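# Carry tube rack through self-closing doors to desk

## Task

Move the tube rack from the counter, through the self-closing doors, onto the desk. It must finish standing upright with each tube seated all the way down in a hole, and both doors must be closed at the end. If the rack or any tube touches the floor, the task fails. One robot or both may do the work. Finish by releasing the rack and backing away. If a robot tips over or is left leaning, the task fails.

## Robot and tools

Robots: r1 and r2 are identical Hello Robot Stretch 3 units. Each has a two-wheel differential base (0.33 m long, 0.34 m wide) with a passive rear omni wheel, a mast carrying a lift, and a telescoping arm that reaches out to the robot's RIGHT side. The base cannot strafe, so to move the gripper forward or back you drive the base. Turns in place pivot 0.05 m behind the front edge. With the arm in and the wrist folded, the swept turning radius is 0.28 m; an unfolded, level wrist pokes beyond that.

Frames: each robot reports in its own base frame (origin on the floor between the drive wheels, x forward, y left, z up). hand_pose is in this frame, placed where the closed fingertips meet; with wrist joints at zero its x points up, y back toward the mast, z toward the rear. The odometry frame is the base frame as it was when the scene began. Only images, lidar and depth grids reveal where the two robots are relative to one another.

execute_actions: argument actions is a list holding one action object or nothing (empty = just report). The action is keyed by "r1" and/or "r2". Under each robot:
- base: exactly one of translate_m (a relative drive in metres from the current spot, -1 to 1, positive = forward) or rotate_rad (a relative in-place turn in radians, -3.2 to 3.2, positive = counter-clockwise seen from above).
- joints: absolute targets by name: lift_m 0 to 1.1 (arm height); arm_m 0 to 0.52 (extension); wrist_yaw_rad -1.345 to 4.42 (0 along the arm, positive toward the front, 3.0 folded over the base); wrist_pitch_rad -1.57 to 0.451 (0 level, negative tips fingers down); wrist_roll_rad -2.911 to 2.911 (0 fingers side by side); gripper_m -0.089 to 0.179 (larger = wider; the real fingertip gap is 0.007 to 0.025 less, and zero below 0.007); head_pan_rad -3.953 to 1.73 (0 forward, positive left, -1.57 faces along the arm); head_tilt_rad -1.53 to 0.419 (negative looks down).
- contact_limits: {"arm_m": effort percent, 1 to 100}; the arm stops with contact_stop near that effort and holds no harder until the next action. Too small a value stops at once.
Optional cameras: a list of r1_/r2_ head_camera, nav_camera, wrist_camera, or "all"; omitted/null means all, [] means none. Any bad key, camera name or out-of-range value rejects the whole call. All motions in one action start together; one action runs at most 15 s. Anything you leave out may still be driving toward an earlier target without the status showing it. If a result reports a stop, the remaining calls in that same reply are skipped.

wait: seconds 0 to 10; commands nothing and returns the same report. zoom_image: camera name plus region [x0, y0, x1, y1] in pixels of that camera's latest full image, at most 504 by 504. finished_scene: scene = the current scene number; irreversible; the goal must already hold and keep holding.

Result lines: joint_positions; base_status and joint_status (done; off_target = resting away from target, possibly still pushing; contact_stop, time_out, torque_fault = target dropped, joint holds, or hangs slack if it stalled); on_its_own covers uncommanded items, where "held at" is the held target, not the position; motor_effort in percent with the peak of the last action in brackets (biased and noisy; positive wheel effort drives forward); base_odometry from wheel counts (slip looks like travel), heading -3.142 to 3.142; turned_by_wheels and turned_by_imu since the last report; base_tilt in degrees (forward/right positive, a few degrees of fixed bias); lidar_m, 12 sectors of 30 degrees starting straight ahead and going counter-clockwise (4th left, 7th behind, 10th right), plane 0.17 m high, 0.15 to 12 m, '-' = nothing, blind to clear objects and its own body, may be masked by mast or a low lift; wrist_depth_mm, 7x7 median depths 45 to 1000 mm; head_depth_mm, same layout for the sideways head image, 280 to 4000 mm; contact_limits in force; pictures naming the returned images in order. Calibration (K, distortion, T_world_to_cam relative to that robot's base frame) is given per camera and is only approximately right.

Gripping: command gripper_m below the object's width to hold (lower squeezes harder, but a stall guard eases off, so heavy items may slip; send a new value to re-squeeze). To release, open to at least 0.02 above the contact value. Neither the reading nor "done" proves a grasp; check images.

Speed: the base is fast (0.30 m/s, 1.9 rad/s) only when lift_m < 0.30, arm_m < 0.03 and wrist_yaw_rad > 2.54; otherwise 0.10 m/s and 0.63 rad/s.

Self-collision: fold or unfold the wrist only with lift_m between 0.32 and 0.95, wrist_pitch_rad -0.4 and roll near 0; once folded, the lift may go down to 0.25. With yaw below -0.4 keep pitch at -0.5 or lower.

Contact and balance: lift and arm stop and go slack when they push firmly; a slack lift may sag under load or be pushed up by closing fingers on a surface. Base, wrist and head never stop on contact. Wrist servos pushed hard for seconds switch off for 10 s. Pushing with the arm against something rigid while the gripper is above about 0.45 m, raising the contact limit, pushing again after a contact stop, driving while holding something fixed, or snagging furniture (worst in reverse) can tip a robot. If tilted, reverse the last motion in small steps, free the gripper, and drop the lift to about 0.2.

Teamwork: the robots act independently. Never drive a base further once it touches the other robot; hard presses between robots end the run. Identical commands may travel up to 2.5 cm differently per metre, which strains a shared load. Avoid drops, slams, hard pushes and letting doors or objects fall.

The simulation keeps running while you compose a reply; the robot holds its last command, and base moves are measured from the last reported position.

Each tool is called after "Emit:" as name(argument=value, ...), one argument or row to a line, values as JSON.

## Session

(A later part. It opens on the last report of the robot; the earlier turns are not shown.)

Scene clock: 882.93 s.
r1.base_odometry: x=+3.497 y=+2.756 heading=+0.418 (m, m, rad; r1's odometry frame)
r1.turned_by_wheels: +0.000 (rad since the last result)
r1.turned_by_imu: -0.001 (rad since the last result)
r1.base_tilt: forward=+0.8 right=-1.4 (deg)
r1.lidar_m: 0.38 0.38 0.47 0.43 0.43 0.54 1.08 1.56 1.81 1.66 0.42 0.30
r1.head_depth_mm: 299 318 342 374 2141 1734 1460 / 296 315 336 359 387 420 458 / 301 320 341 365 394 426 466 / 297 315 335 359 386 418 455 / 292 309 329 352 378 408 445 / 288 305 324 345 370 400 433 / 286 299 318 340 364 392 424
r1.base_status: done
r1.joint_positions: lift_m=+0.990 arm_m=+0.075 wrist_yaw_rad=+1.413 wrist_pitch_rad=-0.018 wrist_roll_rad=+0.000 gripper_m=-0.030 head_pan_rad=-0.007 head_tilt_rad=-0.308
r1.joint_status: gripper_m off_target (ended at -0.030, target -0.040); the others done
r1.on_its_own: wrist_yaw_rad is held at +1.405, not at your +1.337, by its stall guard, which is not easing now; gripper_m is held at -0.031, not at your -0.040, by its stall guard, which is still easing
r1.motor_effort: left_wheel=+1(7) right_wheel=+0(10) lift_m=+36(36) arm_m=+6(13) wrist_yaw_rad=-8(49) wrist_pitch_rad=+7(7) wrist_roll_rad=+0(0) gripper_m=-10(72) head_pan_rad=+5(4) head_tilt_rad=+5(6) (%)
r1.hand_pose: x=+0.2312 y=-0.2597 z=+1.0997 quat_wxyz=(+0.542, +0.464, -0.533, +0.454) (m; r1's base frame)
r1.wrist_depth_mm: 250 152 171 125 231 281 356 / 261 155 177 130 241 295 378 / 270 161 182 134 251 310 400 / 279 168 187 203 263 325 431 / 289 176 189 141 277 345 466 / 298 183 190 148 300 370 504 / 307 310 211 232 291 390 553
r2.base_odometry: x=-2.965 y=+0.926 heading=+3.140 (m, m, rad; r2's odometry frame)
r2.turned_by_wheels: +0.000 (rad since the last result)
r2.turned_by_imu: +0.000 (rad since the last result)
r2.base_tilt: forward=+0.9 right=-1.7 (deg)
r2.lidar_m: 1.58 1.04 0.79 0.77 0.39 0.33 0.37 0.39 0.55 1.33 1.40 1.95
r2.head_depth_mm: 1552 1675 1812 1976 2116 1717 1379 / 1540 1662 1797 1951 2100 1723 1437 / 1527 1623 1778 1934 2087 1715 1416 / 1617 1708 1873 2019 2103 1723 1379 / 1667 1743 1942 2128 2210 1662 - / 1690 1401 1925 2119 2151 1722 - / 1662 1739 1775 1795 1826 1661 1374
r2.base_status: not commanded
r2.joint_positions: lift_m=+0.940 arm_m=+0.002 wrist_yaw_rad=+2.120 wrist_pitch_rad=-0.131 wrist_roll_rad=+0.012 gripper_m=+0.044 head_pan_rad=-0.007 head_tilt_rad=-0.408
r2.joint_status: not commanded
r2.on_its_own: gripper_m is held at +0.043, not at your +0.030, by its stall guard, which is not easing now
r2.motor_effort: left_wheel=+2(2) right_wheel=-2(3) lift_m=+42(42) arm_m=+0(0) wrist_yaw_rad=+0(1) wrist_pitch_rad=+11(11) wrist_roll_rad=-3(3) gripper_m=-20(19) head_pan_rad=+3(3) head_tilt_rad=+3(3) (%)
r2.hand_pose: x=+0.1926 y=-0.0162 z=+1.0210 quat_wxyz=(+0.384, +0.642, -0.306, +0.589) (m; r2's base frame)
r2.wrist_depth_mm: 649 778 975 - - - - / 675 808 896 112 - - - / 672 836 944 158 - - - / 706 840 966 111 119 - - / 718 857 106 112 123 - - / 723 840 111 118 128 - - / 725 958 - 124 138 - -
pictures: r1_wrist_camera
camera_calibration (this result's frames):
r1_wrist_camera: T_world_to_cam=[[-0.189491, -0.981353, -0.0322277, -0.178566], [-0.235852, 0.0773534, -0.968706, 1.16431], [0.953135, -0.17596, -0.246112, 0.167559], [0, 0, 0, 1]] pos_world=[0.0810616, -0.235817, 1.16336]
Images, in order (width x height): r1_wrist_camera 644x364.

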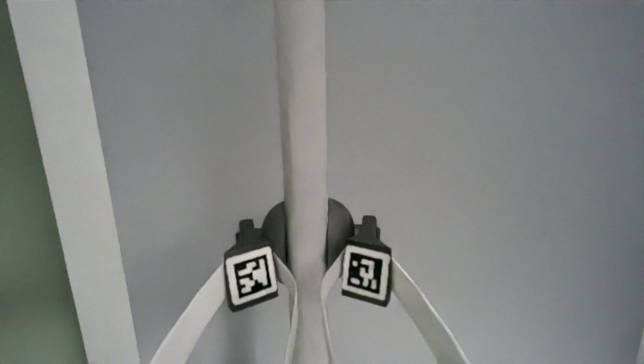

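Emit:
execute_actions(
  actions=[
    {"r1":{"base":{"translate_m":-0.07},"joints":{"arm_m":0.105,"gripper_m":-0.037,"wrist_yaw_rad":1.45}}},
  ],
  cameras=[],
)

Emit:
execute_actions(
  actions=[
    {"r1":{"base":{"translate_m":-0.07},"joints":{"arm_m":0.15,"gripper_m":-0.04,"wrist_yaw_rad":1.5}}},
  ],
  cameras=[],
)

Emit:
execute_actions(
  actions=[
    {"r1":{"base":{"translate_m":-0.07},"joints":{"arm_m":0.2,"gripper_m":-0.037,"wrist_yaw_rad":1.56}}},
  ],
  cameras=["r1_wrist_camera","r1_nav_camera"],
)

Scene clock: 890.07 s.
r1.base_odometry: x=+3.433 y=+2.728 heading=+0.418 (m, m, rad; r1's odometry frame)
r1.turned_by_wheels: +0.000 (rad since the last result)
r1.turned_by_imu: -0.002 (rad since the last result)
r1.base_tilt: forward=+0.8 right=-1.4 (deg)
r1.lidar_m: 0.45 0.45 0.46 0.42 0.42 0.52 1.05 1.50 1.83 1.67 0.40 0.31
r1.head_depth_mm: 3442 3819 - 3553 2418 1827 1491 / 358 381 407 437 471 515 567 / 361 384 411 439 474 514 561 / 358 380 406 434 467 506 549 / 353 375 399 427 458 495 538 / 348 368 392 418 449 484 525 / 342 362 386 411 440 474 512
r1.base_status: done
r1.joint_positions: lift_m=+0.990 arm_m=+0.105 wrist_yaw_rad=+1.429 wrist_pitch_rad=-0.017 wrist_roll_rad=+0.000 gripper_m=-0.030 head_pan_rad=-0.007 head_tilt_rad=-0.308
r1.joint_status: wrist_yaw_rad off_target (ended at +1.429, target +1.450); gripper_m off_target (ended at -0.030, target -0.037); the others done
r1.on_its_own: gripper_m is held at -0.031, not at your -0.037, by its stall guard, which is still easing; wrist_yaw_rad is at rest, and its effort (+18) is outside its rest range (-12 to +12)
r1.motor_effort: left_wheel=-2(4) right_wheel=-2(13) lift_m=+36(35) arm_m=+0(6) wrist_yaw_rad=+18(17) wrist_pitch_rad=+6(7) wrist_roll_rad=+0(0) gripper_m=-20(67) head_pan_rad=+4(4) head_tilt_rad=+6(5) (%)
r1.hand_pose: x=+0.2319 y=-0.2862 z=+1.1000 quat_wxyz=(+0.538, +0.468, -0.530, +0.459) (m; r1's base frame)
r1.wrist_depth_mm: 309 148 171 131 244 311 432 / 320 152 175 134 256 329 462 / 330 158 181 138 265 348 498 / 343 163 186 143 278 370 542 / 356 171 187 145 299 394 595 / 366 179 188 151 326 420 669 / 381 193 210 228 311 454 730
r2.base_odometry: x=-2.965 y=+0.926 heading=+3.140 (m, m, rad; r2's odometry frame)
r2.turned_by_wheels: +0.000 (rad since the last result)
r2.turned_by_imu: +0.000 (rad since the last result)
r2.base_tilt: forward=+1.0 right=-1.6 (deg)
r2.lidar_m: 1.51 1.04 0.79 0.77 0.39 0.33 0.37 0.39 0.54 1.33 1.41 1.92
r2.head_depth_mm: 1529 1643 1779 1954 2097 1724 1374 / 1493 1613 1756 1908 2074 1710 1436 / 1468 1573 1705 1850 2021 1724 1417 / 1616 1702 1864 2026 2091 1716 1372 / 1669 1754 1947 2112 2208 1618 - / 1682 1321 1936 2117 2146 1679 - / 1666 1651 1759 1792 1824 1662 1378
r2.base_status: not commanded
r2.joint_positions: lift_m=+0.940 arm_m=+0.002 wrist_yaw_rad=+2.120 wrist_pitch_rad=-0.131 wrist_roll_rad=+0.012 gripper_m=+0.044 head_pan_rad=-0.007 head_tilt_rad=-0.408
r2.joint_status: not commanded
r2.on_its_own: gripper_m is held at +0.043, not at your +0.030, by its stall guard, which is not easing now
r2.motor_effort: left_wheel=+2(2) right_wheel=-3(2) lift_m=+42(42) arm_m=-1(1) wrist_yaw_rad=-1(1) wrist_pitch_rad=+10(10) wrist_roll_rad=-2(3) gripper_m=-19(20) head_pan_rad=+2(1) head_tilt_rad=+2(3) (%)
r2.hand_pose: x=+0.1926 y=-0.0162 z=+1.0210 quat_wxyz=(+0.384, +0.642, -0.306, +0.589) (m; r2's base frame)
r2.wrist_depth_mm: 674 786 - - - - - / 669 781 915 111 - - - / 688 821 927 158 - - - / 703 838 959 111 119 - - / 709 878 106 112 122 - - / 738 855 111 118 128 - - / 739 958 - 124 138 - -
pictures: none
No camera images: the call's "cameras" was empty. Leave "cameras" out to get every camera's image.

Scene clock: 891.77 s.
r1.base_odometry: x=+3.369 y=+2.699 heading=+0.418 (m, m, rad; r1's odometry frame)
r1.turned_by_wheels: +0.000 (rad since the last result)
r1.turned_by_imu: -0.001 (rad since the last result)
r1.base_tilt: forward=+0.8 right=-1.5 (deg)
r1.lidar_m: 0.51 0.52 0.45 0.41 0.41 0.51 1.02 1.43 1.83 1.68 0.34 0.33
r1.head_depth_mm: 3600 3848 - 3493 2404 1844 1497 / 422 451 483 525 569 624 1417 / 423 448 478 514 554 600 656 / 420 446 475 510 548 595 646 / 413 439 468 501 538 580 631 / 407 431 459 491 528 568 615 / 403 425 452 483 516 557 603
r1.base_status: done
r1.joint_positions: lift_m=+0.990 arm_m=+0.150 wrist_yaw_rad=+1.458 wrist_pitch_rad=-0.016 wrist_roll_rad=+0.000 gripper_m=-0.033 head_pan_rad=-0.007 head_tilt_rad=-0.308
r1.joint_status: wrist_yaw_rad off_target (ended at +1.458, target +1.500); gripper_m off_target (ended at -0.033, target -0.040); the others done
r1.on_its_own: gripper_m is held at -0.034, not at your -0.040, by its stall guard, which is still easing; wrist_yaw_rad is at rest, and its effort (+35) is outside its rest range (-12 to +12)
r1.motor_effort: left_wheel=-2(6) right_wheel=-5(15) lift_m=+35(35) arm_m=-2(2) wrist_yaw_rad=+35(33) wrist_pitch_rad=+6(6) wrist_roll_rad=+0(0) gripper_m=-26(73) head_pan_rad=+4(4) head_tilt_rad=+5(6) (%)
r1.hand_pose: x=+0.2328 y=-0.3238 z=+1.1001 quat_wxyz=(+0.531, +0.475, -0.523, +0.467) (m; r1's base frame)
r1.wrist_depth_mm: 371 145 170 128 259 352 545 / 386 149 174 134 270 370 591 / 398 152 180 200 283 394 650 / 413 158 185 206 294 414 701 / 429 166 186 145 323 450 740 / 439 172 185 153 353 481 779 / 457 181 208 229 329 537 830
r2.base_odometry: x=-2.965 y=+0.926 heading=+3.140 (m, m, rad; r2's odometry frame)
r2.turned_by_wheels: +0.000 (rad since the last result)
r2.turned_by_imu: +0.000 (rad since the last result)
r2.base_tilt: forward=+1.0 right=-1.7 (deg)
r2.lidar_m: 1.45 1.04 0.79 0.76 0.39 0.33 0.37 0.39 0.54 1.33 1.40 1.88
r2.head_depth_mm: 1496 1618 1763 1922 2096 1721 1375 / 1444 1562 1698 1861 2028 1732 1438 / 1404 1495 1628 1783 1947 1724 1415 / 1650 1746 1900 2092 2189 1722 1366 / 1680 1755 1941 2121 2223 1565 - / 1690 1285 1929 2109 2159 1625 - / 1656 1580 1761 1796 1822 1669 1373
r2.base_status: not commanded
r2.joint_positions: lift_m=+0.940 arm_m=+0.002 wrist_yaw_rad=+2.120 wrist_pitch_rad=-0.131 wrist_roll_rad=+0.012 gripper_m=+0.044 head_pan_rad=-0.007 head_tilt_rad=-0.408
r2.joint_status: not commanded
r2.on_its_own: gripper_m is held at +0.043, not at your +0.030, by its stall guard, which is not easing now
r2.motor_effort: left_wheel=+2(2) right_wheel=-2(3) lift_m=+42(42) arm_m=-1(1) wrist_yaw_rad=+0(1) wrist_pitch_rad=+10(10) wrist_roll_rad=-3(3) gripper_m=-19(19) head_pan_rad=+2(3) head_tilt_rad=+3(3) (%)
r2.hand_pose: x=+0.1926 y=-0.0162 z=+1.0210 quat_wxyz=(+0.384, +0.642, -0.306, +0.589) (m; r2's base frame)
r2.wrist_depth_mm: 660 790 986 - - - - / 668 801 892 111 - - - / 685 838 951 158 - - - / 708 861 977 112 119 - - / 707 856 106 112 122 - - / 736 843 111 118 129 - - / 777 959 - 124 137 - -
pictures: none
No camera images: the call's "cameras" was empty. Leave "cameras" out to get every camera's image.

Scene clock: 894.47 s.
r1.base_odometry: x=+3.305 y=+2.671 heading=+0.418 (m, m, rad; r1's odometry frame)
r1.turned_by_wheels: +0.000 (rad since the last result)
r1.turned_by_imu: -0.001 (rad since the last result)
r1.base_tilt: forward=+0.9 right=-1.7 (deg)
r1.lidar_m: 0.55 0.59 0.43 0.40 0.40 0.49 1.00 1.37 1.84 1.69 0.94 0.55
r1.head_depth_mm: 435 461 490 526 569 620 682 / 495 527 564 604 634 692 731 / 485 513 550 588 634 687 751 / 485 513 547 588 630 684 745 / 476 505 538 576 619 670 726 / 469 496 530 565 606 654 706 / 464 489 521 556 594 639 693
r1.base_status: done
r1.joint_positions: lift_m=+0.990 arm_m=+0.200 wrist_yaw_rad=+1.562 wrist_pitch_rad=-0.016 wrist_roll_rad=+0.000 gripper_m=-0.036 head_pan_rad=-0.007 head_tilt_rad=-0.308
r1.joint_status: all done
r1.motor_effort: left_wheel=-1(7) right_wheel=+1(13) lift_m=+36(37) arm_m=+5(6) wrist_yaw_rad=-2(54) wrist_pitch_rad=+5(6) wrist_roll_rad=+0(0) gripper_m=-17(51) head_pan_rad=+5(4) head_tilt_rad=+5(5) (%)
r1.hand_pose: x=+0.2345 y=-0.3468 z=+1.1002 quat_wxyz=(+0.506, +0.502, -0.498, +0.494) (m; r1's base frame)
r1.wrist_depth_mm: 462 457 434 469 509 558 612 / 483 472 450 489 527 581 649 / 489 499 466 500 544 604 673 / 508 513 482 520 577 631 694 / 521 536 488 - 602 661 735 / 545 563 509 572 631 695 760 / 556 582 544 599 646 731 818
r2.base_odometry: x=-2.965 y=+0.926 heading=+3.140 (m, m, rad; r2's odometry frame)
r2.turned_by_wheels: +0.000 (rad since the last result)
r2.turned_by_imu: +0.000 (rad since the last result)
r2.base_tilt: forward=+1.0 right=-1.7 (deg)
r2.lidar_m: 1.38 1.04 0.79 0.77 0.39 0.33 0.37 0.39 0.54 1.33 1.40 1.96
r2.head_depth_mm: 1585 1707 1852 1997 2127 1716 1371 / 1576 1700 1837 1988 2138 1727 1435 / 1577 1699 1838 2011 2120 1724 1410 / 1626 1731 1878 2041 2196 1712 1377 / 1665 1779 1961 2125 2227 1534 - / 1694 1228 1958 2103 2170 1565 - / 1658 1182 1602 1779 1832 1661 1375
r2.base_status: not commanded
r2.joint_positions: lift_m=+0.940 arm_m=+0.002 wrist_yaw_rad=+2.120 wrist_pitch_rad=-0.131 wrist_roll_rad=+0.012 gripper_m=+0.044 head_pan_rad=-0.007 head_tilt_rad=-0.408
r2.joint_status: not commanded
r2.on_its_own: gripper_m is held at +0.043, not at your +0.030, by its stall guard, which is not easing now
r2.motor_effort: left_wheel=+2(2) right_wheel=-3(3) lift_m=+42(42) arm_m=+0(1) wrist_yaw_rad=+0(0) wrist_pitch_rad=+11(11) wrist_roll_rad=-3(3) gripper_m=-20(19) head_pan_rad=+2(4) head_tilt_rad=+3(3) (%)
r2.hand_pose: x=+0.1926 y=-0.0162 z=+1.0210 quat_wxyz=(+0.384, +0.642, -0.306, +0.589) (m; r2's base frame)
r2.wrist_depth_mm: 660 803 974 - - - - / 665 788 881 112 - - - / 677 846 940 157 - - - / 694 845 971 111 119 - - / 718 886 106 112 122 - - / 729 874 111 118 128 - - / 756 937 - 124 138 - -
pictures: r1_nav_camera (sideways: a quarter turn counterclockwise sets it upright), r1_wrist_camera
camera_calibration (this result's frames):
r1_nav_camera: T_world_to_cam=[[0.335553, -0.0574667, 0.940267, -1.18111], [-0.0541638, -0.997663, -0.0416452, 0.101872], [0.940463, -0.0369542, -0.337882, 0.389938], [0, 0, 0, 1]] pos_world=[0.0351206, 0.0481689, 1.24655]
r1_wrist_camera: T_world_to_cam=[[-0.0418521, -0.998602, -0.0322934, -0.304023], [-0.242728, 0.0415157, -0.969206, 1.16206], [0.969191, -0.0327247, -0.244127, 0.193012], [0, 0, 0, 1]] pos_world=[0.0822747, -0.345525, 1.16357]
Images, in order (width x height): r1_nav_camera 672x504, r1_wrist_camera 644x364.

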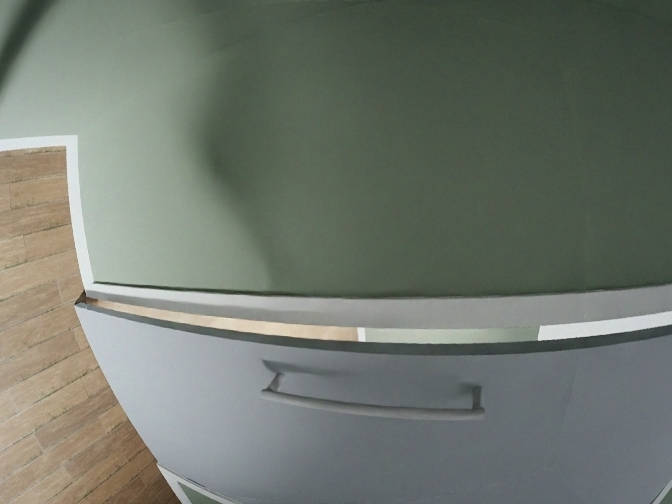

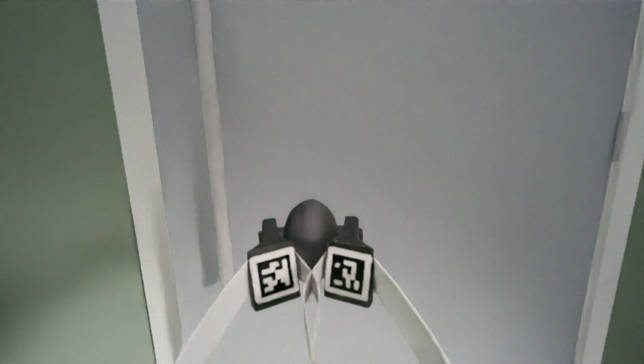

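Emit:
execute_actions(
  actions=[
    {"r1":{"joints":{"arm_m":0.0,"gripper_m":0.12,"wrist_yaw_rad":1.337}}},
  ],
  cameras=[],
)

Emit:
execute_actions(
  actions=[
    {"r1":{"base":{"translate_m":0.35}}},
  ],
  cameras=[],
)

Emit:
execute_actions(
  actions=[
    {"r1":{"joints":{"gripper_m":-0.04}}},
  ],
  cameras=["r1_wrist_camera"],
)

Emit:
execute_actions(
  actions=[
    {"r1":{"base":{"translate_m":-0.07},"joints":{"arm_m":0.035,"gripper_m":-0.037}}},
  ],
  cameras=[],
)

Emit:
execute_actions(
  actions=[
    {"r1":{"base":{"translate_m":-0.07},"joints":{"arm_m":0.075,"gripper_m":-0.04}}},
  ],
  cameras=[],
)

Emit:
execute_actions(
  actions=[
    {"r1":{"base":{"translate_m":-0.07},"joints":{"arm_m":0.12,"gripper_m":-0.037,"wrist_yaw_rad":1.42}}},
  ],
  cameras=[],
)

Emit:
execute_actions(
  actions=[
    {"r1":{"base":{"translate_m":-0.07},"joints":{"arm_m":0.175,"gripper_m":-0.04,"wrist_yaw_rad":1.44}}},
  ],
  cameras=["r1_wrist_camera"],
)

Scene clock: 907.53 s.
r1.base_odometry: x=+3.305 y=+2.671 heading=+0.418 (m, m, rad; r1's odometry frame)
r1.turned_by_wheels: +0.000 (rad since the last result)
r1.turned_by_imu: -0.001 (rad since the last result)
r1.base_tilt: forward=+0.7 right=-1.5 (deg)
r1.lidar_m: 0.58 0.59 0.43 0.40 0.40 0.49 0.99 1.36 1.85 1.69 0.99 0.64
r1.head_depth_mm: 509 541 580 617 657 734 802 / 493 524 563 603 652 712 779 / 485 514 549 589 632 687 750 / 485 514 547 586 631 686 744 / 477 505 540 576 618 668 727 / 470 498 530 565 606 654 711 / 463 490 519 555 595 640 693
r1.base_status: not commanded
r1.joint_positions: lift_m=+0.990 arm_m=+0.000 wrist_yaw_rad=+1.340 wrist_pitch_rad=-0.016 wrist_roll_rad=+0.000 gripper_m=+0.120 head_pan_rad=-0.007 head_tilt_rad=-0.308
r1.joint_status: all done
r1.motor_effort: left_wheel=-1(1) right_wheel=+2(2) lift_m=+35(36) arm_m=-6(7) wrist_yaw_rad=-2(3) wrist_pitch_rad=+6(6) wrist_roll_rad=+0(0) gripper_m=+1(80) head_pan_rad=+5(4) head_tilt_rad=+6(6) (%)
r1.hand_pose: x=+0.2276 y=-0.2040 z=+1.1002 quat_wxyz=(+0.558, +0.443, -0.551, +0.434) (m; r1's base frame)
r1.wrist_depth_mm: 409 437 483 548 619 719 802 / 416 456 497 564 650 732 878 / 432 465 519 579 671 775 918 / 443 487 533 605 693 810 981 / 456 490 550 630 712 865 - / 464 - 585 652 740 960 - / 470 530 602 682 795 926 -
r2.base_odometry: x=-2.965 y=+0.926 heading=+3.140 (m, m, rad; r2's odometry frame)
r2.turned_by_wheels: +0.000 (rad since the last result)
r2.turned_by_imu: +0.000 (rad since the last result)
r2.base_tilt: forward=+0.9 right=-1.7 (deg)
r2.lidar_m: 1.38 1.04 0.78 0.77 0.39 0.33 0.37 0.38 0.55 1.34 1.41 1.98
r2.head_depth_mm: 1622 1731 1872 2006 2147 1722 1375 / 1625 1756 1884 2024 2161 1711 1435 / 1644 1765 1905 2071 2201 1727 1417 / 1641 1772 1914 2086 2191 1721 1373 / 1685 1770 1941 2109 2218 1533 - / 1688 1229 1949 2089 2149 1559 - / 1664 1186 1597 1784 1826 1657 1378
r2.base_status: not commanded
r2.joint_positions: lift_m=+0.940 arm_m=+0.002 wrist_yaw_rad=+2.120 wrist_pitch_rad=-0.131 wrist_roll_rad=+0.012 gripper_m=+0.044 head_pan_rad=-0.007 head_tilt_rad=-0.408
r2.joint_status: not commanded
r2.on_its_own: gripper_m is held at +0.043, not at your +0.030, by its stall guard, which is not easing now
r2.motor_effort: left_wheel=+2(2) right_wheel=-3(3) lift_m=+42(42) arm_m=+0(1) wrist_yaw_rad=+0(0) wrist_pitch_rad=+11(10) wrist_roll_rad=-3(3) gripper_m=-19(19) head_pan_rad=+2(2) head_tilt_rad=+3(3) (%)
r2.hand_pose: x=+0.1926 y=-0.0162 z=+1.0210 quat_wxyz=(+0.384, +0.642, -0.306, +0.589) (m; r2's base frame)
r2.wrist_depth_mm: 652 772 982 - - - - / 677 818 913 111 - - - / 682 818 948 158 - - - / 685 848 971 111 119 - - / 704 881 106 111 122 - - / 728 839 111 117 129 - - / 736 932 - 124 138 - -
pictures: none
No camera images: the call's "cameras" was empty. Leave "cameras" out to get every camera's image.

Scene clock: 912.00 s.
r1.base_odometry: x=+3.625 y=+2.813 heading=+0.418 (m, m, rad; r1's odometry frame)
r1.turned_by_wheels: +0.000 (rad since the last result)
r1.turned_by_imu: +0.002 (rad since the last result)
r1.base_tilt: forward=+0.8 right=-1.4 (deg)
r1.lidar_m: 0.24 0.24 0.30 0.45 0.45 0.56 1.13 1.69 1.79 1.64 0.40 0.25
r1.head_depth_mm: - - - - - - - / - - - - - - - / - - - - - - - / - - - - - - - / - - - - - - - / - - - - - - - / - - - - - - -
r1.base_status: done
r1.joint_positions: lift_m=+0.990 arm_m=+0.000 wrist_yaw_rad=+1.340 wrist_pitch_rad=-0.016 wrist_roll_rad=+0.000 gripper_m=+0.120 head_pan_rad=-0.007 head_tilt_rad=-0.308
r1.joint_status: not commanded
r1.motor_effort: left_wheel=-2(4) right_wheel=+2(4) lift_m=+35(36) arm_m=-6(6) wrist_yaw_rad=-2(2) wrist_pitch_rad=+6(6) wrist_roll_rad=+0(1) gripper_m=-1(1) head_pan_rad=+4(4) head_tilt_rad=+6(5) (%)
r1.hand_pose: x=+0.2276 y=-0.2040 z=+1.1002 quat_wxyz=(+0.558, +0.443, -0.551, +0.434) (m; r1's base frame)
r1.wrist_depth_mm: 135 157 172 129 215 246 287 / 139 161 177 186 223 256 304 / 142 166 183 194 234 270 320 / 146 168 189 201 241 282 340 / 150 158 195 209 246 301 362 / 154 - 204 216 258 330 384 / - 174 211 224 275 324 423
r2.base_odometry: x=-2.965 y=+0.926 heading=+3.140 (m, m, rad; r2's odometry frame)
r2.turned_by_wheels: +0.000 (rad since the last result)
r2.turned_by_imu: +0.000 (rad since the last result)
r2.base_tilt: forward=+1.1 right=-1.6 (deg)
r2.lidar_m: 1.71 1.05 0.78 0.77 0.39 0.33 0.37 0.39 0.54 1.33 1.40 1.98
r2.head_depth_mm: 1616 1741 1867 2020 2143 1730 1375 / 1631 1741 1874 2045 2165 1713 1434 / 1648 1768 1890 2068 2189 1720 1412 / 1650 1760 1917 2083 2167 1721 1370 / 1671 1743 1945 2088 1918 1726 - / 1694 1769 1950 2134 2192 1772 - / 1660 1733 1767 1796 1813 1660 1372
r2.base_status: not commanded
r2.joint_positions: lift_m=+0.940 arm_m=+0.002 wrist_yaw_rad=+2.120 wrist_pitch_rad=-0.131 wrist_roll_rad=+0.012 gripper_m=+0.044 head_pan_rad=-0.007 head_tilt_rad=-0.408
r2.joint_status: not commanded
r2.on_its_own: gripper_m is held at +0.043, not at your +0.030, by its stall guard, which is not easing now
r2.motor_effort: left_wheel=+2(2) right_wheel=-2(2) lift_m=+42(42) arm_m=+0(1) wrist_yaw_rad=+0(1) wrist_pitch_rad=+10(10) wrist_roll_rad=-3(3) gripper_m=-19(20) head_pan_rad=+4(2) head_tilt_rad=+3(3) (%)
r2.hand_pose: x=+0.1926 y=-0.0162 z=+1.0210 quat_wxyz=(+0.384, +0.642, -0.306, +0.589) (m; r2's base frame)
r2.wrist_depth_mm: 662 778 976 - - - - / 661 786 914 111 - - - / 686 816 929 158 - - - / 698 843 970 111 119 - - / 708 869 106 112 123 - - / 716 872 111 117 128 - - / 752 948 - 124 138 - -
pictures: none
No camera images: the call's "cameras" was empty. Leave "cameras" out to get every camera's image.

Scene clock: 914.10 s.
r1.base_odometry: x=+3.625 y=+2.813 heading=+0.418 (m, m, rad; r1's odometry frame)
r1.turned_by_wheels: +0.000 (rad since the last result)
r1.turned_by_imu: +0.000 (rad since the last result)
r1.base_tilt: forward=+0.8 right=-1.5 (deg)
r1.lidar_m: 0.24 0.24 0.30 0.45 0.45 0.56 1.13 1.69 1.79 1.64 0.40 0.25
r1.head_depth_mm: - - - - - - - / - - - - - - - / - - - - - - - / - - - - - - - / - - - - - - - / - - - - - - - / - - - - - - -
r1.base_status: not commanded
r1.joint_positions: lift_m=+0.990 arm_m=+0.000 wrist_yaw_rad=+1.310 wrist_pitch_rad=-0.016 wrist_roll_rad=+0.000 gripper_m=-0.039 head_pan_rad=-0.007 head_tilt_rad=-0.308
r1.joint_status: all done
r1.on_its_own: wrist_yaw_rad is at rest, and its effort (+22) is outside its rest range (-12 to +12)
r1.motor_effort: left_wheel=-4(4) right_wheel=-2(3) lift_m=+36(36) arm_m=-6(6) wrist_yaw_rad=+22(22) wrist_pitch_rad=+6(6) wrist_roll_rad=+0(0) gripper_m=-29(98) head_pan_rad=+4(4) head_tilt_rad=+5(5) (%)
r1.hand_pose: x=+0.2258 y=-0.2114 z=+1.1002 quat_wxyz=(+0.564, +0.435, -0.557, +0.426) (m; r1's base frame)
r1.wrist_depth_mm: 135 155 171 125 219 254 304 / 138 160 176 130 228 267 321 / 141 163 182 135 237 281 341 / 145 169 188 141 246 294 360 / 150 174 192 142 263 309 387 / 153 179 193 148 280 329 413 / 158 174 212 225 277 349 443
r2.base_odometry: x=-2.965 y=+0.926 heading=+3.140 (m, m, rad; r2's odometry frame)
r2.turned_by_wheels: +0.000 (rad since the last result)
r2.turned_by_imu: +0.000 (rad since the last result)
r2.base_tilt: forward=+0.9 right=-1.6 (deg)
r2.lidar_m: 1.71 1.04 0.79 0.77 0.39 0.33 0.37 0.39 0.54 1.33 1.40 1.97
r2.head_depth_mm: 1614 1734 1867 2015 2154 1713 1373 / 1622 1740 1874 2032 2163 1726 1434 / 1633 1766 1900 2070 2189 1725 1415 / 1641 1758 1925 2072 2177 1719 1375 / 1671 1735 1933 2074 1921 1709 - / 1699 1774 1961 2125 2192 1784 - / 1672 1747 1759 1786 1818 1656 1374
r2.base_status: not commanded
r2.joint_positions: lift_m=+0.940 arm_m=+0.002 wrist_yaw_rad=+2.120 wrist_pitch_rad=-0.131 wrist_roll_rad=+0.012 gripper_m=+0.044 head_pan_rad=-0.007 head_tilt_rad=-0.408
r2.joint_status: not commanded
r2.on_its_own: gripper_m is held at +0.043, not at your +0.030, by its stall guard, which is not easing now
r2.motor_effort: left_wheel=+2(2) right_wheel=-2(2) lift_m=+42(42) arm_m=+0(1) wrist_yaw_rad=+0(0) wrist_pitch_rad=+10(10) wrist_roll_rad=-3(3) gripper_m=-19(20) head_pan_rad=+2(3) head_tilt_rad=+3(3) (%)
r2.hand_pose: x=+0.1926 y=-0.0162 z=+1.0210 quat_wxyz=(+0.384, +0.642, -0.306, +0.589) (m; r2's base frame)
r2.wrist_depth_mm: 653 782 982 - - - - / 679 780 903 111 - - - / 683 811 949 158 - - - / 689 844 973 112 118 - - / 716 868 106 112 122 - - / 730 863 111 118 128 - - / 748 949 - 124 138 - -
pictures: r1_wrist_camera
camera_calibration (this result's frames):
r1_wrist_camera: T_world_to_cam=[[-0.289987, -0.956486, -0.0322883, -0.104217], [-0.224663, 0.100831, -0.969206, 1.16279], [0.930287, -0.273803, -0.244126, 0.163669], [0, 0, 0, 1]] pos_world=[0.0787542, -0.172114, 1.16357]
Images, in order (width x height): r1_wrist_camera 644x364.

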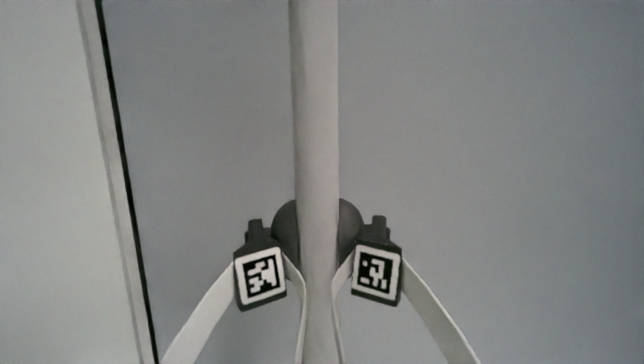

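Scene clock: 916.27 s.
r1.base_odometry: x=+3.561 y=+2.785 heading=+0.418 (m, m, rad; r1's odometry frame)
r1.turned_by_wheels: +0.000 (rad since the last result)
r1.turned_by_imu: -0.001 (rad since the last result)
r1.base_tilt: forward=+0.8 right=-1.4 (deg)
r1.lidar_m: 0.31 0.31 0.38 0.44 0.44 0.55 1.11 1.63 1.80 1.65 0.41 0.29
r1.head_depth_mm: - - - 288 307 334 367 / - - - 289 308 334 363 / - - - 290 310 336 367 / - - - 287 304 329 358 / - - - 284 298 322 349 / - - - - 292 315 343 / - - - - 288 309 335
r1.base_status: done
r1.joint_positions: lift_m=+0.990 arm_m=+0.035 wrist_yaw_rad=+1.353 wrist_pitch_rad=-0.016 wrist_roll_rad=+0.000 gripper_m=-0.027 head_pan_rad=-0.007 head_tilt_rad=-0.308
r1.joint_status: gripper_m off_target (ended at -0.027, target -0.037); the others done
r1.on_its_own: gripper_m is held at -0.028, not at your -0.037, by its stall guard, which is still easing
r1.motor_effort: left_wheel=+0(7) right_wheel=+0(10) lift_m=+35(36) arm_m=+5(11) wrist_yaw_rad=-3(40) wrist_pitch_rad=+6(6) wrist_roll_rad=+0(0) gripper_m=-8(27) head_pan_rad=+5(4) head_tilt_rad=+5(6) (%)
r1.hand_pose: x=+0.2284 y=-0.2349 z=+1.1000 quat_wxyz=(+0.555, +0.447, -0.548, +0.438) (m; r1's base frame)
r1.wrist_depth_mm: 190 154 171 125 226 270 332 / 196 158 176 129 234 280 352 / 201 165 183 135 245 296 375 / 207 171 189 202 255 314 398 / 213 178 189 140 271 329 430 / 220 186 191 148 292 349 462 / 229 238 210 230 284 373 499
r2.base_odometry: x=-2.965 y=+0.926 heading=+3.140 (m, m, rad; r2's odometry frame)
r2.turned_by_wheels: +0.000 (rad since the last result)
r2.turned_by_imu: +0.000 (rad since the last result)
r2.base_tilt: forward=+1.0 right=-1.8 (deg)
r2.lidar_m: 1.64 1.05 0.79 0.77 0.39 0.33 0.37 0.39 0.54 1.33 1.41 1.98
r2.head_depth_mm: 1586 1699 1843 1992 2115 1733 1374 / 1590 1705 1839 2014 2135 1730 1434 / 1593 1704 1835 1999 2131 1721 1414 / 1629 1727 1891 2050 2166 1716 1366 / 1667 1733 1949 2111 2217 1717 - / 1686 1764 1942 2128 2147 1781 - / 1658 1728 1769 1801 1829 1657 1378
r2.base_status: not commanded
r2.joint_positions: lift_m=+0.940 arm_m=+0.002 wrist_yaw_rad=+2.120 wrist_pitch_rad=-0.131 wrist_roll_rad=+0.012 gripper_m=+0.044 head_pan_rad=-0.007 head_tilt_rad=-0.408
r2.joint_status: not commanded
r2.on_its_own: gripper_m is held at +0.043, not at your +0.030, by its stall guard, which is not easing now
r2.motor_effort: left_wheel=+2(2) right_wheel=-3(3) lift_m=+42(42) arm_m=-1(0) wrist_yaw_rad=+0(1) wrist_pitch_rad=+11(10) wrist_roll_rad=-3(3) gripper_m=-19(19) head_pan_rad=+3(4) head_tilt_rad=+3(3) (%)
r2.hand_pose: x=+0.1926 y=-0.0162 z=+1.0210 quat_wxyz=(+0.384, +0.642, -0.306, +0.589) (m; r2's base frame)
r2.wrist_depth_mm: 664 789 983 - - - - / 673 823 892 111 - - - / 695 818 918 158 - - - / 696 838 963 112 119 - - / 708 879 106 112 122 - - / 722 843 111 118 128 - - / 742 963 - 124 138 - -
pictures: none
No camera images: the call's "cameras" was empty. Leave "cameras" out to get every camera's image.

Scene clock: 918.50 s.
r1.base_odometry: x=+3.497 y=+2.756 heading=+0.418 (m, m, rad; r1's odometry frame)
r1.turned_by_wheels: +0.000 (rad since the last result)
r1.turned_by_imu: -0.001 (rad since the last result)
r1.base_tilt: forward=+0.8 right=-1.4 (deg)
r1.lidar_m: 0.38 0.38 0.47 0.43 0.43 0.53 1.08 1.56 1.81 1.66 0.41 0.30
r1.head_depth_mm: 298 317 342 374 2116 1725 1452 / 296 314 337 360 386 420 459 / 301 320 342 365 393 427 465 / 296 315 334 359 387 417 455 / 291 309 329 351 378 409 445 / 288 304 323 345 370 399 434 / 286 299 318 339 364 391 424
r1.base_status: done
r1.joint_positions: lift_m=+0.990 arm_m=+0.075 wrist_yaw_rad=+1.415 wrist_pitch_rad=-0.016 wrist_roll_rad=+0.001 gripper_m=-0.032 head_pan_rad=-0.007 head_tilt_rad=-0.308
r1.joint_status: gripper_m off_target (ended at -0.032, target -0.040); the others done
r1.on_its_own: wrist_yaw_rad is held at +1.410, not at your +1.337, by its stall guard, which is not easing now; gripper_m is held at -0.031, not at your -0.040, by its stall guard, which is still easing
r1.motor_effort: left_wheel=+0(6) right_wheel=+0(14) lift_m=+36(36) arm_m=+5(11) wrist_yaw_rad=-4(43) wrist_pitch_rad=+6(6) wrist_roll_rad=+0(0) gripper_m=-3(76) head_pan_rad=+4(4) head_tilt_rad=+6(6) (%)
r1.hand_pose: x=+0.2313 y=-0.2593 z=+1.1000 quat_wxyz=(+0.541, +0.464, -0.533, +0.455) (m; r1's base frame)
r1.wrist_depth_mm: 249 152 171 124 231 280 352 / 259 156 176 129 239 292 373 / 269 162 181 134 249 309 403 / 277 168 188 203 260 324 430 / 286 175 187 140 276 341 468 / 298 182 190 147 298 366 497 / 308 309 210 231 287 388 550
r2.base_odometry: x=-2.965 y=+0.926 heading=+3.140 (m, m, rad; r2's odometry frame)
r2.turned_by_wheels: +0.000 (rad since the last result)
r2.turned_by_imu: +0.000 (rad since the last result)
r2.base_tilt: forward=+1.0 right=-1.7 (deg)
r2.lidar_m: 1.58 1.04 0.78 0.77 0.39 0.33 0.37 0.39 0.54 1.33 1.40 1.95
r2.head_depth_mm: 1547 1669 1821 1970 2121 1714 1372 / 1545 1663 1792 1954 2087 1712 1437 / 1534 1622 1778 1924 2081 1722 1410 / 1617 1717 1858 2012 2114 1720 1380 / 1681 1738 1932 2112 2237 1662 - / 1683 1400 1926 2116 2133 1705 - / 1658 1744 1766 1801 1830 1672 1368
r2.base_status: not commanded
r2.joint_positions: lift_m=+0.940 arm_m=+0.002 wrist_yaw_rad=+2.120 wrist_pitch_rad=-0.131 wrist_roll_rad=+0.012 gripper_m=+0.044 head_pan_rad=-0.007 head_tilt_rad=-0.408
r2.joint_status: not commanded
r2.on_its_own: gripper_m is held at +0.043, not at your +0.030, by its stall guard, which is not easing now
r2.motor_effort: left_wheel=+2(2) right_wheel=-3(2) lift_m=+42(42) arm_m=+0(1) wrist_yaw_rad=+0(0) wrist_pitch_rad=+11(11) wrist_roll_rad=-3(3) gripper_m=-19(20) head_pan_rad=+3(3) head_tilt_rad=+3(3) (%)
r2.hand_pose: x=+0.1926 y=-0.0162 z=+1.0210 quat_wxyz=(+0.384, +0.642, -0.306, +0.589) (m; r2's base frame)
r2.wrist_depth_mm: 654 777 977 - - - - / 676 803 907 111 - - - / 680 822 938 158 - - - / 710 848 963 111 119 - - / 707 861 106 112 122 - - / 739 879 111 117 128 - - / 762 945 - 123 138 - -
pictures: none
No camera images: the call's "cameras" was empty. Leave "cameras" out to get every camera's image.

Scene clock: 920.53 s.
r1.base_odometry: x=+3.433 y=+2.728 heading=+0.418 (m, m, rad; r1's odometry frame)
r1.turned_by_wheels: +0.000 (rad since the last result)
r1.turned_by_imu: -0.001 (rad since the last result)
r1.base_tilt: forward=+0.8 right=-1.4 (deg)
r1.lidar_m: 0.45 0.45 0.46 0.42 0.42 0.52 1.05 1.50 1.82 1.67 0.40 0.31
r1.head_depth_mm: 3461 3737 3942 3507 2457 1841 1493 / 358 381 407 436 471 516 563 / 363 384 411 440 474 514 559 / 359 380 406 435 467 506 551 / 354 375 398 426 457 494 535 / 348 368 391 419 449 484 527 / 342 362 385 411 441 474 514
r1.base_status: done
r1.joint_positions: lift_m=+0.990 arm_m=+0.120 wrist_yaw_rad=+1.469 wrist_pitch_rad=-0.016 wrist_roll_rad=+0.001 gripper_m=-0.030 head_pan_rad=-0.007 head_tilt_rad=-0.308
r1.joint_status: wrist_yaw_rad off_target (ended at +1.469, target +1.420); gripper_m off_target (ended at -0.030, target -0.037); the others done
r1.on_its_own: wrist_yaw_rad is held at +1.469, not at your +1.420, by its stall guard, which is not easing now; gripper_m is held at -0.031, not at your -0.037, by its stall guard, which is still easing
r1.motor_effort: left_wheel=+1(5) right_wheel=+0(14) lift_m=+36(36) arm_m=+5(9) wrist_yaw_rad=+0(35) wrist_pitch_rad=+5(6) wrist_roll_rad=+0(0) gripper_m=-21(54) head_pan_rad=+4(5) head_tilt_rad=+6(5) (%)
r1.hand_pose: x=+0.2331 y=-0.2907 z=+1.1001 quat_wxyz=(+0.529, +0.478, -0.521, +0.470) (m; r1's base frame)
r1.wrist_depth_mm: 318 150 171 124 237 294 387 / 329 153 176 129 246 310 412 / 341 157 182 197 256 328 444 / 352 165 186 203 270 345 484 / 365 172 188 141 288 367 522 / 376 179 189 149 313 385 582 / 390 391 209 229 299 420 631
r2.base_odometry: x=-2.965 y=+0.926 heading=+3.140 (m, m, rad; r2's odometry frame)
r2.turned_by_wheels: +0.000 (rad since the last result)
r2.turned_by_imu: +0.000 (rad since the last result)
r2.base_tilt: forward=+0.8 right=-1.7 (deg)
r2.lidar_m: 1.52 1.04 0.79 0.77 0.39 0.33 0.37 0.39 0.55 1.33 1.41 1.92
r2.head_depth_mm: 1527 1643 1793 1957 2100 1724 1377 / 1495 1614 1751 1902 2070 1717 1432 / 1465 1576 1702 1859 2018 1717 1409 / 1606 1711 1874 2023 2092 1721 1371 / 1676 1761 1942 2102 2226 1621 - / 1695 1316 1935 2101 2162 1667 - / 1665 1651 1755 1793 1827 1658 1380
r2.base_status: not commanded
r2.joint_positions: lift_m=+0.940 arm_m=+0.002 wrist_yaw_rad=+2.120 wrist_pitch_rad=-0.131 wrist_roll_rad=+0.012 gripper_m=+0.044 head_pan_rad=-0.007 head_tilt_rad=-0.408
r2.joint_status: not commanded
r2.on_its_own: gripper_m is held at +0.043, not at your +0.030, by its stall guard, which is not easing now
r2.motor_effort: left_wheel=+2(2) right_wheel=-3(3) lift_m=+42(42) arm_m=+0(0) wrist_yaw_rad=-1(0) wrist_pitch_rad=+10(10) wrist_roll_rad=-3(3) gripper_m=-19(19) head_pan_rad=+1(2) head_tilt_rad=+2(3) (%)
r2.hand_pose: x=+0.1926 y=-0.0162 z=+1.0210 quat_wxyz=(+0.384, +0.642, -0.306, +0.589) (m; r2's base frame)
r2.wrist_depth_mm: 663 786 996 - - - - / 651 825 920 111 - - - / 691 834 971 158 - - - / 704 859 955 111 119 - - / 717 864 106 112 122 - - / 721 840 111 117 128 - - / 729 938 - 124 138 - -
pictures: none
No camera images: the call's "cameras" was empty. Leave "cameras" out to get every camera's image.

Scene clock: 922.37 s.
r1.base_odometry: x=+3.369 y=+2.699 heading=+0.418 (m, m, rad; r1's odometry frame)
r1.turned_by_wheels: +0.000 (rad since the last result)
r1.turned_by_imu: -0.001 (rad since the last result)
r1.base_tilt: forward=+0.8 right=-1.6 (deg)
r1.lidar_m: 0.51 0.52 0.45 0.41 0.41 0.51 1.02 1.43 1.84 1.67 0.33 0.33
r1.head_depth_mm: 3598 3792 - 3503 2427 1842 1481 / 423 452 483 524 569 624 1420 / 424 448 479 515 552 601 656 / 422 447 477 511 550 595 647 / 415 440 467 500 539 582 631 / 410 432 460 492 526 568 617 / 403 426 452 483 518 559 604
r1.base_status: done
r1.joint_positions: lift_m=+0.990 arm_m=+0.175 wrist_yaw_rad=+1.518 wrist_pitch_rad=-0.016 wrist_roll_rad=+0.001 gripper_m=-0.033 head_pan_rad=-0.007 head_tilt_rad=-0.308
r1.joint_status: wrist_yaw_rad off_target (ended at +1.518, target +1.440); gripper_m off_target (ended at -0.033, target -0.040); the others done
r1.on_its_own: wrist_yaw_rad is held at +1.511, not at your +1.440, by its stall guard, which is not easing now; gripper_m is held at -0.034, not at your -0.040, by its stall guard, which is still easing
r1.motor_effort: left_wheel=+1(8) right_wheel=-3(15) lift_m=+36(35) arm_m=+5(10) wrist_yaw_rad=-5(45) wrist_pitch_rad=+6(7) wrist_roll_rad=+0(0) gripper_m=-23(70) head_pan_rad=+4(5) head_tilt_rad=+5(5) (%)
r1.hand_pose: x=+0.2341 y=-0.3332 z=+1.1002 quat_wxyz=(+0.517, +0.491, -0.509, +0.482) (m; r1's base frame)
r1.wrist_depth_mm: 387 148 171 125 248 317 449 / 398 152 176 129 258 338 481 / 415 156 181 135 271 359 520 / 433 160 186 205 279 377 565 / 444 167 186 141 300 401 628 / 460 173 187 149 332 432 705 / 467 179 207 231 310 463 740
r2.base_odometry: x=-2.965 y=+0.926 heading=+3.140 (m, m, rad; r2's odometry frame)
r2.turned_by_wheels: +0.000 (rad since the last result)
r2.turned_by_imu: +0.000 (rad since the last result)
r2.base_tilt: forward=+1.0 right=-1.7 (deg)
r2.lidar_m: 1.45 1.05 0.79 0.77 0.39 0.33 0.37 0.38 0.54 1.33 1.40 1.88
r2.head_depth_mm: 1492 1608 1764 1927 2098 1721 1373 / 1438 1551 1684 1854 2009 1723 1434 / 1390 1491 1622 1782 1952 1723 1417 / 1644 1752 1932 2087 2195 1719 1372 / 1680 1769 1937 2126 2216 1562 - / 1688 1281 1937 2105 2144 1621 - / 1670 1565 1750 1800 1826 1667 1376
r2.base_status: not commanded
r2.joint_positions: lift_m=+0.940 arm_m=+0.002 wrist_yaw_rad=+2.120 wrist_pitch_rad=-0.131 wrist_roll_rad=+0.012 gripper_m=+0.044 head_pan_rad=-0.007 head_tilt_rad=-0.408
r2.joint_status: not commanded
r2.on_its_own: gripper_m is held at +0.043, not at your +0.030, by its stall guard, which is not easing now
r2.motor_effort: left_wheel=+2(2) right_wheel=-2(3) lift_m=+42(42) arm_m=+0(0) wrist_yaw_rad=-1(0) wrist_pitch_rad=+10(10) wrist_roll_rad=-3(3) gripper_m=-20(19) head_pan_rad=+1(3) head_tilt_rad=+3(3) (%)
r2.hand_pose: x=+0.1926 y=-0.0162 z=+1.0210 quat_wxyz=(+0.384, +0.642, -0.306, +0.589) (m; r2's base frame)
r2.wrist_depth_mm: 654 778 968 - - - - / 676 809 907 111 - - - / 693 827 922 158 - - - / 693 823 964 111 118 - - / 722 871 106 113 122 - - / 718 874 111 117 128 - - / 756 972 - 124 139 - -
pictures: r1_wrist_camera
camera_calibration (this result's frames):
r1_wrist_camera: T_world_to_cam=[[-0.0862894, -0.995742, -0.0324313, -0.278907], [-0.240723, 0.0524267, -0.969177, 1.16451], [0.96675, -0.0758228, -0.244222, 0.180114], [0, 0, 0, 1]] pos_world=[0.082133, -0.325114, 1.16356]
Images, in order (width x height): r1_wrist_camera 644x364.

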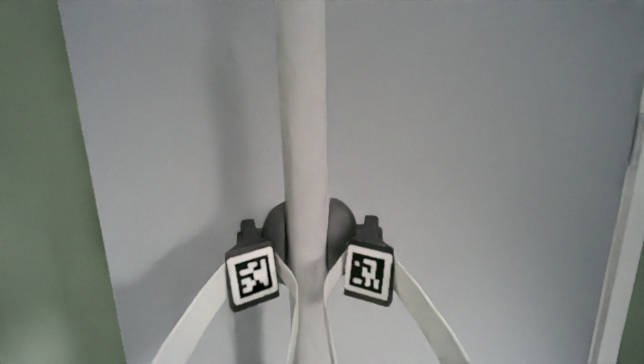

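Emit:
execute_actions(
  actions=[
    {"r1":{"base":{"translate_m":-0.07},"joints":{"arm_m":0.235,"gripper_m":-0.037,"wrist_yaw_rad":1.49}}},
  ],
  cameras=[],
)

Emit:
execute_actions(
  actions=[
    {"r1":{"base":{"translate_m":-0.065},"joints":{"arm_m":0.30,"gripper_m":-0.04,"wrist_yaw_rad":1.54}}},
  ],
  cameras=[],
)

Emit:
execute_actions(
  actions=[
    {"r1":{"base":{"translate_m":-0.06},"joints":{"arm_m":0.37,"gripper_m":-0.037,"wrist_yaw_rad":1.6}}},
  ],
  cameras=["r1_wrist_camera","r1_nav_camera"],
)

Scene clock: 928.00 s.
r1.base_odometry: x=+3.305 y=+2.671 heading=+0.419 (m, m, rad; r1's odometry frame)
r1.turned_by_wheels: +0.000 (rad since the last result)
r1.turned_by_imu: -0.002 (rad since the last result)
r1.base_tilt: forward=+0.8 right=-1.5 (deg)
r1.lidar_m: 0.58 0.59 0.43 0.40 0.40 0.50 1.00 1.37 1.85 1.69 0.36 3.39
r1.head_depth_mm: 3648 3846 - 3567 2443 1844 1488 / 495 530 3979 3114 2204 1797 1468 / 484 513 548 589 636 687 749 / 485 513 546 587 628 682 741 / 476 506 537 576 618 670 725 / 468 497 530 566 605 654 708 / 462 489 519 554 593 639 693
r1.base_status: done
r1.joint_positions: lift_m=+0.990 arm_m=+0.235 wrist_yaw_rad=+1.551 wrist_pitch_rad=-0.015 wrist_roll_rad=+0.001 gripper_m=-0.030 head_pan_rad=-0.007 head_tilt_rad=-0.308
r1.joint_status: wrist_yaw_rad off_target (ended at +1.551, target +1.490); gripper_m off_target (ended at -0.030, target -0.037); the others done
r1.on_its_own: wrist_yaw_rad is held at +1.548, not at your +1.490, by its stall guard, which is not easing now; gripper_m is held at -0.031, not at your -0.037, by its stall guard, which is still easing
r1.motor_effort: left_wheel=+3(7) right_wheel=-5(18) lift_m=+35(36) arm_m=+5(10) wrist_yaw_rad=-3(35) wrist_pitch_rad=+6(6) wrist_roll_rad=+0(0) gripper_m=-21(71) head_pan_rad=+5(4) head_tilt_rad=+5(5) (%)
r1.hand_pose: x=+0.2344 y=-0.3846 z=+1.1003 quat_wxyz=(+0.509, +0.499, -0.501, +0.491) (m; r1's base frame)
r1.wrist_depth_mm: 138 146 172 127 265 369 589 / 462 149 177 131 276 389 650 / 488 153 182 138 291 414 680 / 505 156 187 208 301 439 711 / 526 161 186 143 326 473 759 / 544 168 186 150 366 507 787 / 566 173 208 233 334 550 838
r2.base_odometry: x=-2.965 y=+0.926 heading=+3.140 (m, m, rad; r2's odometry frame)
r2.turned_by_wheels: +0.000 (rad since the last result)
r2.turned_by_imu: +0.000 (rad since the last result)
r2.base_tilt: forward=+0.9 right=-1.7 (deg)
r2.lidar_m: 1.38 1.05 0.79 0.77 0.39 0.33 0.37 0.39 0.54 1.33 1.40 1.83
r2.head_depth_mm: 1444 1570 1710 1894 2077 1729 1378 / 1370 1494 1616 1763 1974 1724 1441 / 1318 1405 1511 1680 1847 1724 1417 / 1679 1810 1953 2079 2200 1725 1363 / 1673 1777 1935 2111 2221 1537 - / 1685 1227 1964 2097 2142 1565 - / 1666 1178 1602 1789 1824 1652 1366
r2.base_status: not commanded
r2.joint_positions: lift_m=+0.940 arm_m=+0.002 wrist_yaw_rad=+2.120 wrist_pitch_rad=-0.131 wrist_roll_rad=+0.012 gripper_m=+0.044 head_pan_rad=-0.007 head_tilt_rad=-0.408
r2.joint_status: not commanded
r2.on_its_own: gripper_m is held at +0.043, not at your +0.030, by its stall guard, which is not easing now
r2.motor_effort: left_wheel=+2(2) right_wheel=-2(2) lift_m=+42(42) arm_m=-1(1) wrist_yaw_rad=+1(1) wrist_pitch_rad=+11(10) wrist_roll_rad=-3(3) gripper_m=-20(19) head_pan_rad=+2(2) head_tilt_rad=+3(3) (%)
r2.hand_pose: x=+0.1926 y=-0.0162 z=+1.0210 quat_wxyz=(+0.384, +0.642, -0.306, +0.589) (m; r2's base frame)
r2.wrist_depth_mm: 639 800 967 - - - - / 687 794 899 111 - - - / 689 807 930 158 - - - / 697 827 982 112 119 - - / 712 866 106 112 122 - - / 727 861 111 117 128 - - / 759 955 - 124 137 - -
pictures: none
No camera images: the call's "cameras" was empty. Leave "cameras" out to get every camera's image.

Scene clock: 929.63 s.
r1.base_odometry: x=+3.245 y=+2.644 heading=+0.419 (m, m, rad; r1's odometry frame)
r1.turned_by_wheels: +0.000 (rad since the last result)
r1.turned_by_imu: -0.001 (rad since the last result)
r1.base_tilt: forward=+0.9 right=-1.4 (deg)
r1.lidar_m: 0.65 0.65 0.42 0.39 0.39 0.48 0.97 1.30 1.86 1.70 0.40 3.40
r1.head_depth_mm: 3760 3980 - 3561 2406 1844 1494 / 3602 3994 - 3285 2335 1846 1499 / 543 577 617 659 712 770 839 / 540 576 612 657 707 765 831 / 534 566 604 644 692 747 811 / 527 555 591 633 680 730 793 / 517 548 584 620 665 718 775
r1.base_status: done
r1.joint_positions: lift_m=+0.990 arm_m=+0.300 wrist_yaw_rad=+1.557 wrist_pitch_rad=-0.015 wrist_roll_rad=+0.001 gripper_m=-0.033 head_pan_rad=-0.007 head_tilt_rad=-0.308
r1.joint_status: gripper_m off_target (ended at -0.033, target -0.040); the others done
r1.on_its_own: gripper_m is held at -0.034, not at your -0.040, by its stall guard, which is still easing; wrist_yaw_rad is at rest, and its effort (-14) is outside its rest range (-12 to +12)
r1.motor_effort: left_wheel=+4(9) right_wheel=-6(20) lift_m=+36(35) arm_m=+6(7) wrist_yaw_rad=-14(13) wrist_pitch_rad=+6(6) wrist_roll_rad=+0(0) gripper_m=-12(69) head_pan_rad=+4(4) head_tilt_rad=+5(6) (%)
r1.hand_pose: x=+0.2345 y=-0.4481 z=+1.1004 quat_wxyz=(+0.507, +0.500, -0.500, +0.493) (m; r1's base frame)
r1.wrist_depth_mm: 128 144 174 129 299 475 700 / 132 147 178 133 313 509 750 / 137 149 182 138 329 538 774 / 359 153 188 143 344 587 815 / 591 157 185 144 373 638 847 / 612 160 184 151 418 710 896 / 636 161 210 239 372 789 941
r2.base_odometry: x=-2.965 y=+0.926 heading=+3.140 (m, m, rad; r2's odometry frame)
r2.turned_by_wheels: +0.000 (rad since the last result)
r2.turned_by_imu: +0.000 (rad since the last result)
r2.base_tilt: forward=+0.9 right=-1.8 (deg)
r2.lidar_m: 1.32 1.04 0.79 0.77 0.39 0.33 0.37 0.39 0.54 1.33 1.40 1.78
r2.head_depth_mm: 1394 1512 1671 1842 2042 1713 1374 / 1302 1403 1532 1685 1877 1717 1439 / 1250 1332 1413 1588 1726 1723 1414 / 1686 1826 1947 2167 2198 1723 1375 / 1671 1795 1949 2113 2237 1526 - / 1675 1185 1970 2130 2187 1561 - / 1654 1121 1592 1692 1823 1671 1371
r2.base_status: not commanded
r2.joint_positions: lift_m=+0.940 arm_m=+0.002 wrist_yaw_rad=+2.120 wrist_pitch_rad=-0.131 wrist_roll_rad=+0.012 gripper_m=+0.044 head_pan_rad=-0.007 head_tilt_rad=-0.408
r2.joint_status: not commanded
r2.on_its_own: gripper_m is held at +0.043, not at your +0.030, by its stall guard, which is not easing now
r2.motor_effort: left_wheel=+2(2) right_wheel=-2(3) lift_m=+42(42) arm_m=+0(1) wrist_yaw_rad=+1(0) wrist_pitch_rad=+10(11) wrist_roll_rad=-3(3) gripper_m=-20(20) head_pan_rad=+2(3) head_tilt_rad=+3(3) (%)
r2.hand_pose: x=+0.1926 y=-0.0162 z=+1.0210 quat_wxyz=(+0.384, +0.642, -0.306, +0.589) (m; r2's base frame)
r2.wrist_depth_mm: 652 782 984 - - - - / 674 799 904 111 - - - / 696 824 915 158 - - - / 681 847 983 112 119 - - / 717 849 106 112 123 - - / 719 840 111 118 128 - - / 754 945 - 124 137 - -
pictures: none
No camera images: the call's "cameras" was empty. Leave "cameras" out to get every camera's image.

Scene clock: 931.33 s.
r1.base_odometry: x=+3.191 y=+2.620 heading=+0.419 (m, m, rad; r1's odometry frame)
r1.turned_by_wheels: +0.000 (rad since the last result)
r1.turned_by_imu: -0.001 (rad since the last result)
r1.base_tilt: forward=+0.8 right=-1.6 (deg)
r1.lidar_m: 0.71 0.64 0.41 0.38 0.38 0.47 0.95 1.25 1.87 1.71 0.45 1.37
r1.head_depth_mm: 3773 3982 - 3573 2414 1836 1484 / 3703 3999 - 3483 2403 1866 1504 / 595 633 678 723 782 849 931 / 596 633 674 724 778 837 915 / 588 620 663 708 762 825 899 / 577 613 649 693 748 802 873 / 571 603 641 684 730 791 854
r1.base_status: done
r1.joint_positions: lift_m=+0.990 arm_m=+0.369 wrist_yaw_rad=+1.635 wrist_pitch_rad=-0.014 wrist_roll_rad=+0.001 gripper_m=-0.033 head_pan_rad=-0.007 head_tilt_rad=-0.308
r1.joint_status: wrist_yaw_rad off_target (ended at +1.635, target +1.600); the others done
r1.on_its_own: wrist_yaw_rad is at rest, and its effort (-29) is outside its rest range (-12 to +12)
r1.motor_effort: left_wheel=+2(9) right_wheel=-1(25) lift_m=+35(35) arm_m=+9(9) wrist_yaw_rad=-29(29) wrist_pitch_rad=+5(5) wrist_roll_rad=+0(0) gripper_m=-22(45) head_pan_rad=+4(5) head_tilt_rad=+6(5) (%)
r1.hand_pose: x=+0.2340 y=-0.4980 z=+1.1007 quat_wxyz=(+0.487, +0.519, -0.480, +0.512) (m; r1's base frame)
r1.wrist_depth_mm: 377 159 192 245 331 519 717 / 615 163 198 252 346 553 748 / 637 165 202 260 364 603 782 / 670 169 208 270 378 636 838 / 685 175 205 - 402 701 858 / 708 183 203 289 445 779 894 / 762 188 231 268 424 853 928
r2.base_odometry: x=-2.965 y=+0.926 heading=+3.140 (m, m, rad; r2's odometry frame)
r2.turned_by_wheels: +0.000 (rad since the last result)
r2.turned_by_imu: +0.000 (rad since the last result)
r2.base_tilt: forward=+0.8 right=-1.7 (deg)
r2.lidar_m: 1.26 1.04 0.79 0.77 0.39 0.33 0.37 0.39 0.54 1.33 1.40 1.72
r2.head_depth_mm: 1342 1472 1625 1808 2002 1723 1374 / 1240 1333 1457 1612 1818 1715 1437 / - 1306 1387 1549 1676 1718 1410 / 1694 1824 1953 2161 2197 1712 1370 / 1675 1785 1943 2113 2214 1538 - / 1694 1157 1978 2128 2184 1530 - / 1655 1092 1583 1622 1712 1655 1375
r2.base_status: not commanded
r2.joint_positions: lift_m=+0.940 arm_m=+0.002 wrist_yaw_rad=+2.120 wrist_pitch_rad=-0.131 wrist_roll_rad=+0.012 gripper_m=+0.044 head_pan_rad=-0.007 head_tilt_rad=-0.408
r2.joint_status: not commanded
r2.on_its_own: gripper_m is held at +0.043, not at your +0.030, by its stall guard, which is not easing now
r2.motor_effort: left_wheel=+2(2) right_wheel=-2(3) lift_m=+42(42) arm_m=-1(0) wrist_yaw_rad=+0(1) wrist_pitch_rad=+10(10) wrist_roll_rad=-3(3) gripper_m=-20(19) head_pan_rad=+3(3) head_tilt_rad=+2(3) (%)
r2.hand_pose: x=+0.1926 y=-0.0162 z=+1.0210 quat_wxyz=(+0.384, +0.642, -0.306, +0.589) (m; r2's base frame)
r2.wrist_depth_mm: 653 784 997 - - - - / 675 828 903 112 - - - / 678 829 918 158 - - - / 688 847 962 111 119 - - / 707 832 106 112 123 - - / 725 856 111 118 129 - - / 752 953 - 124 138 - -
pictures: r1_nav_camera (sideways: a quarter turn counterclockwise sets it upright), r1_wrist_camera
camera_calibration (this result's frames):
r1_nav_camera: T_world_to_cam=[[0.335553, -0.0574648, 0.940267, -1.18111], [-0.054158, -0.997664, -0.0416452, 0.101872], [0.940463, -0.0369488, -0.337882, 0.389938], [0, 0, 0, 1]] pos_world=[0.0351203, 0.0481691, 1.24655]
r1_wrist_camera: T_world_to_cam=[[0.0307715, -0.998996, -0.0325613, -0.471855], [-0.24321, 0.0241141, -0.969674, 1.16067], [0.969485, 0.0377575, -0.242224, 0.221567], [0, 0, 0, 1]] pos_world=[0.0820009, -0.507735, 1.16378]
Images, in order (width x height): r1_nav_camera 672x504, r1_wrist_camera 644x364.

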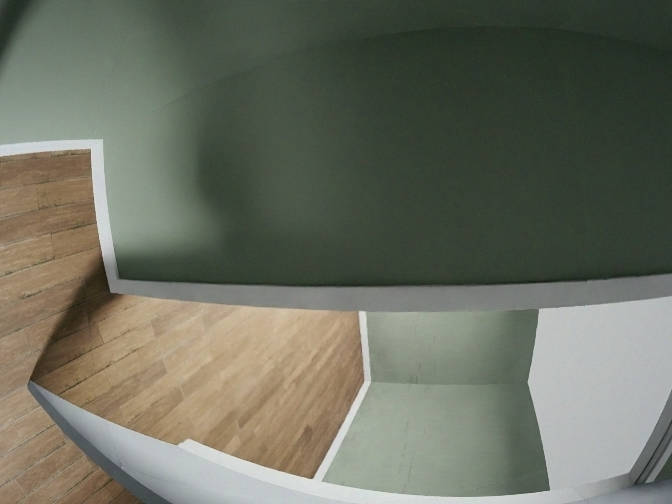

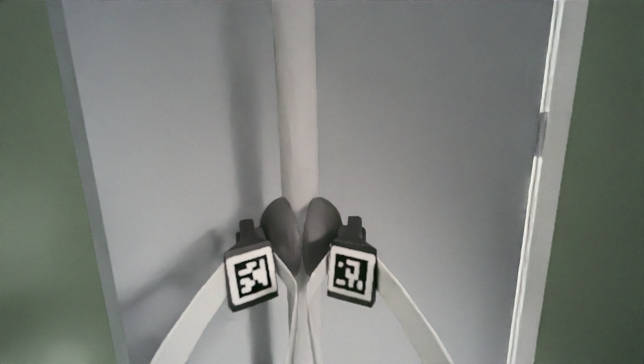

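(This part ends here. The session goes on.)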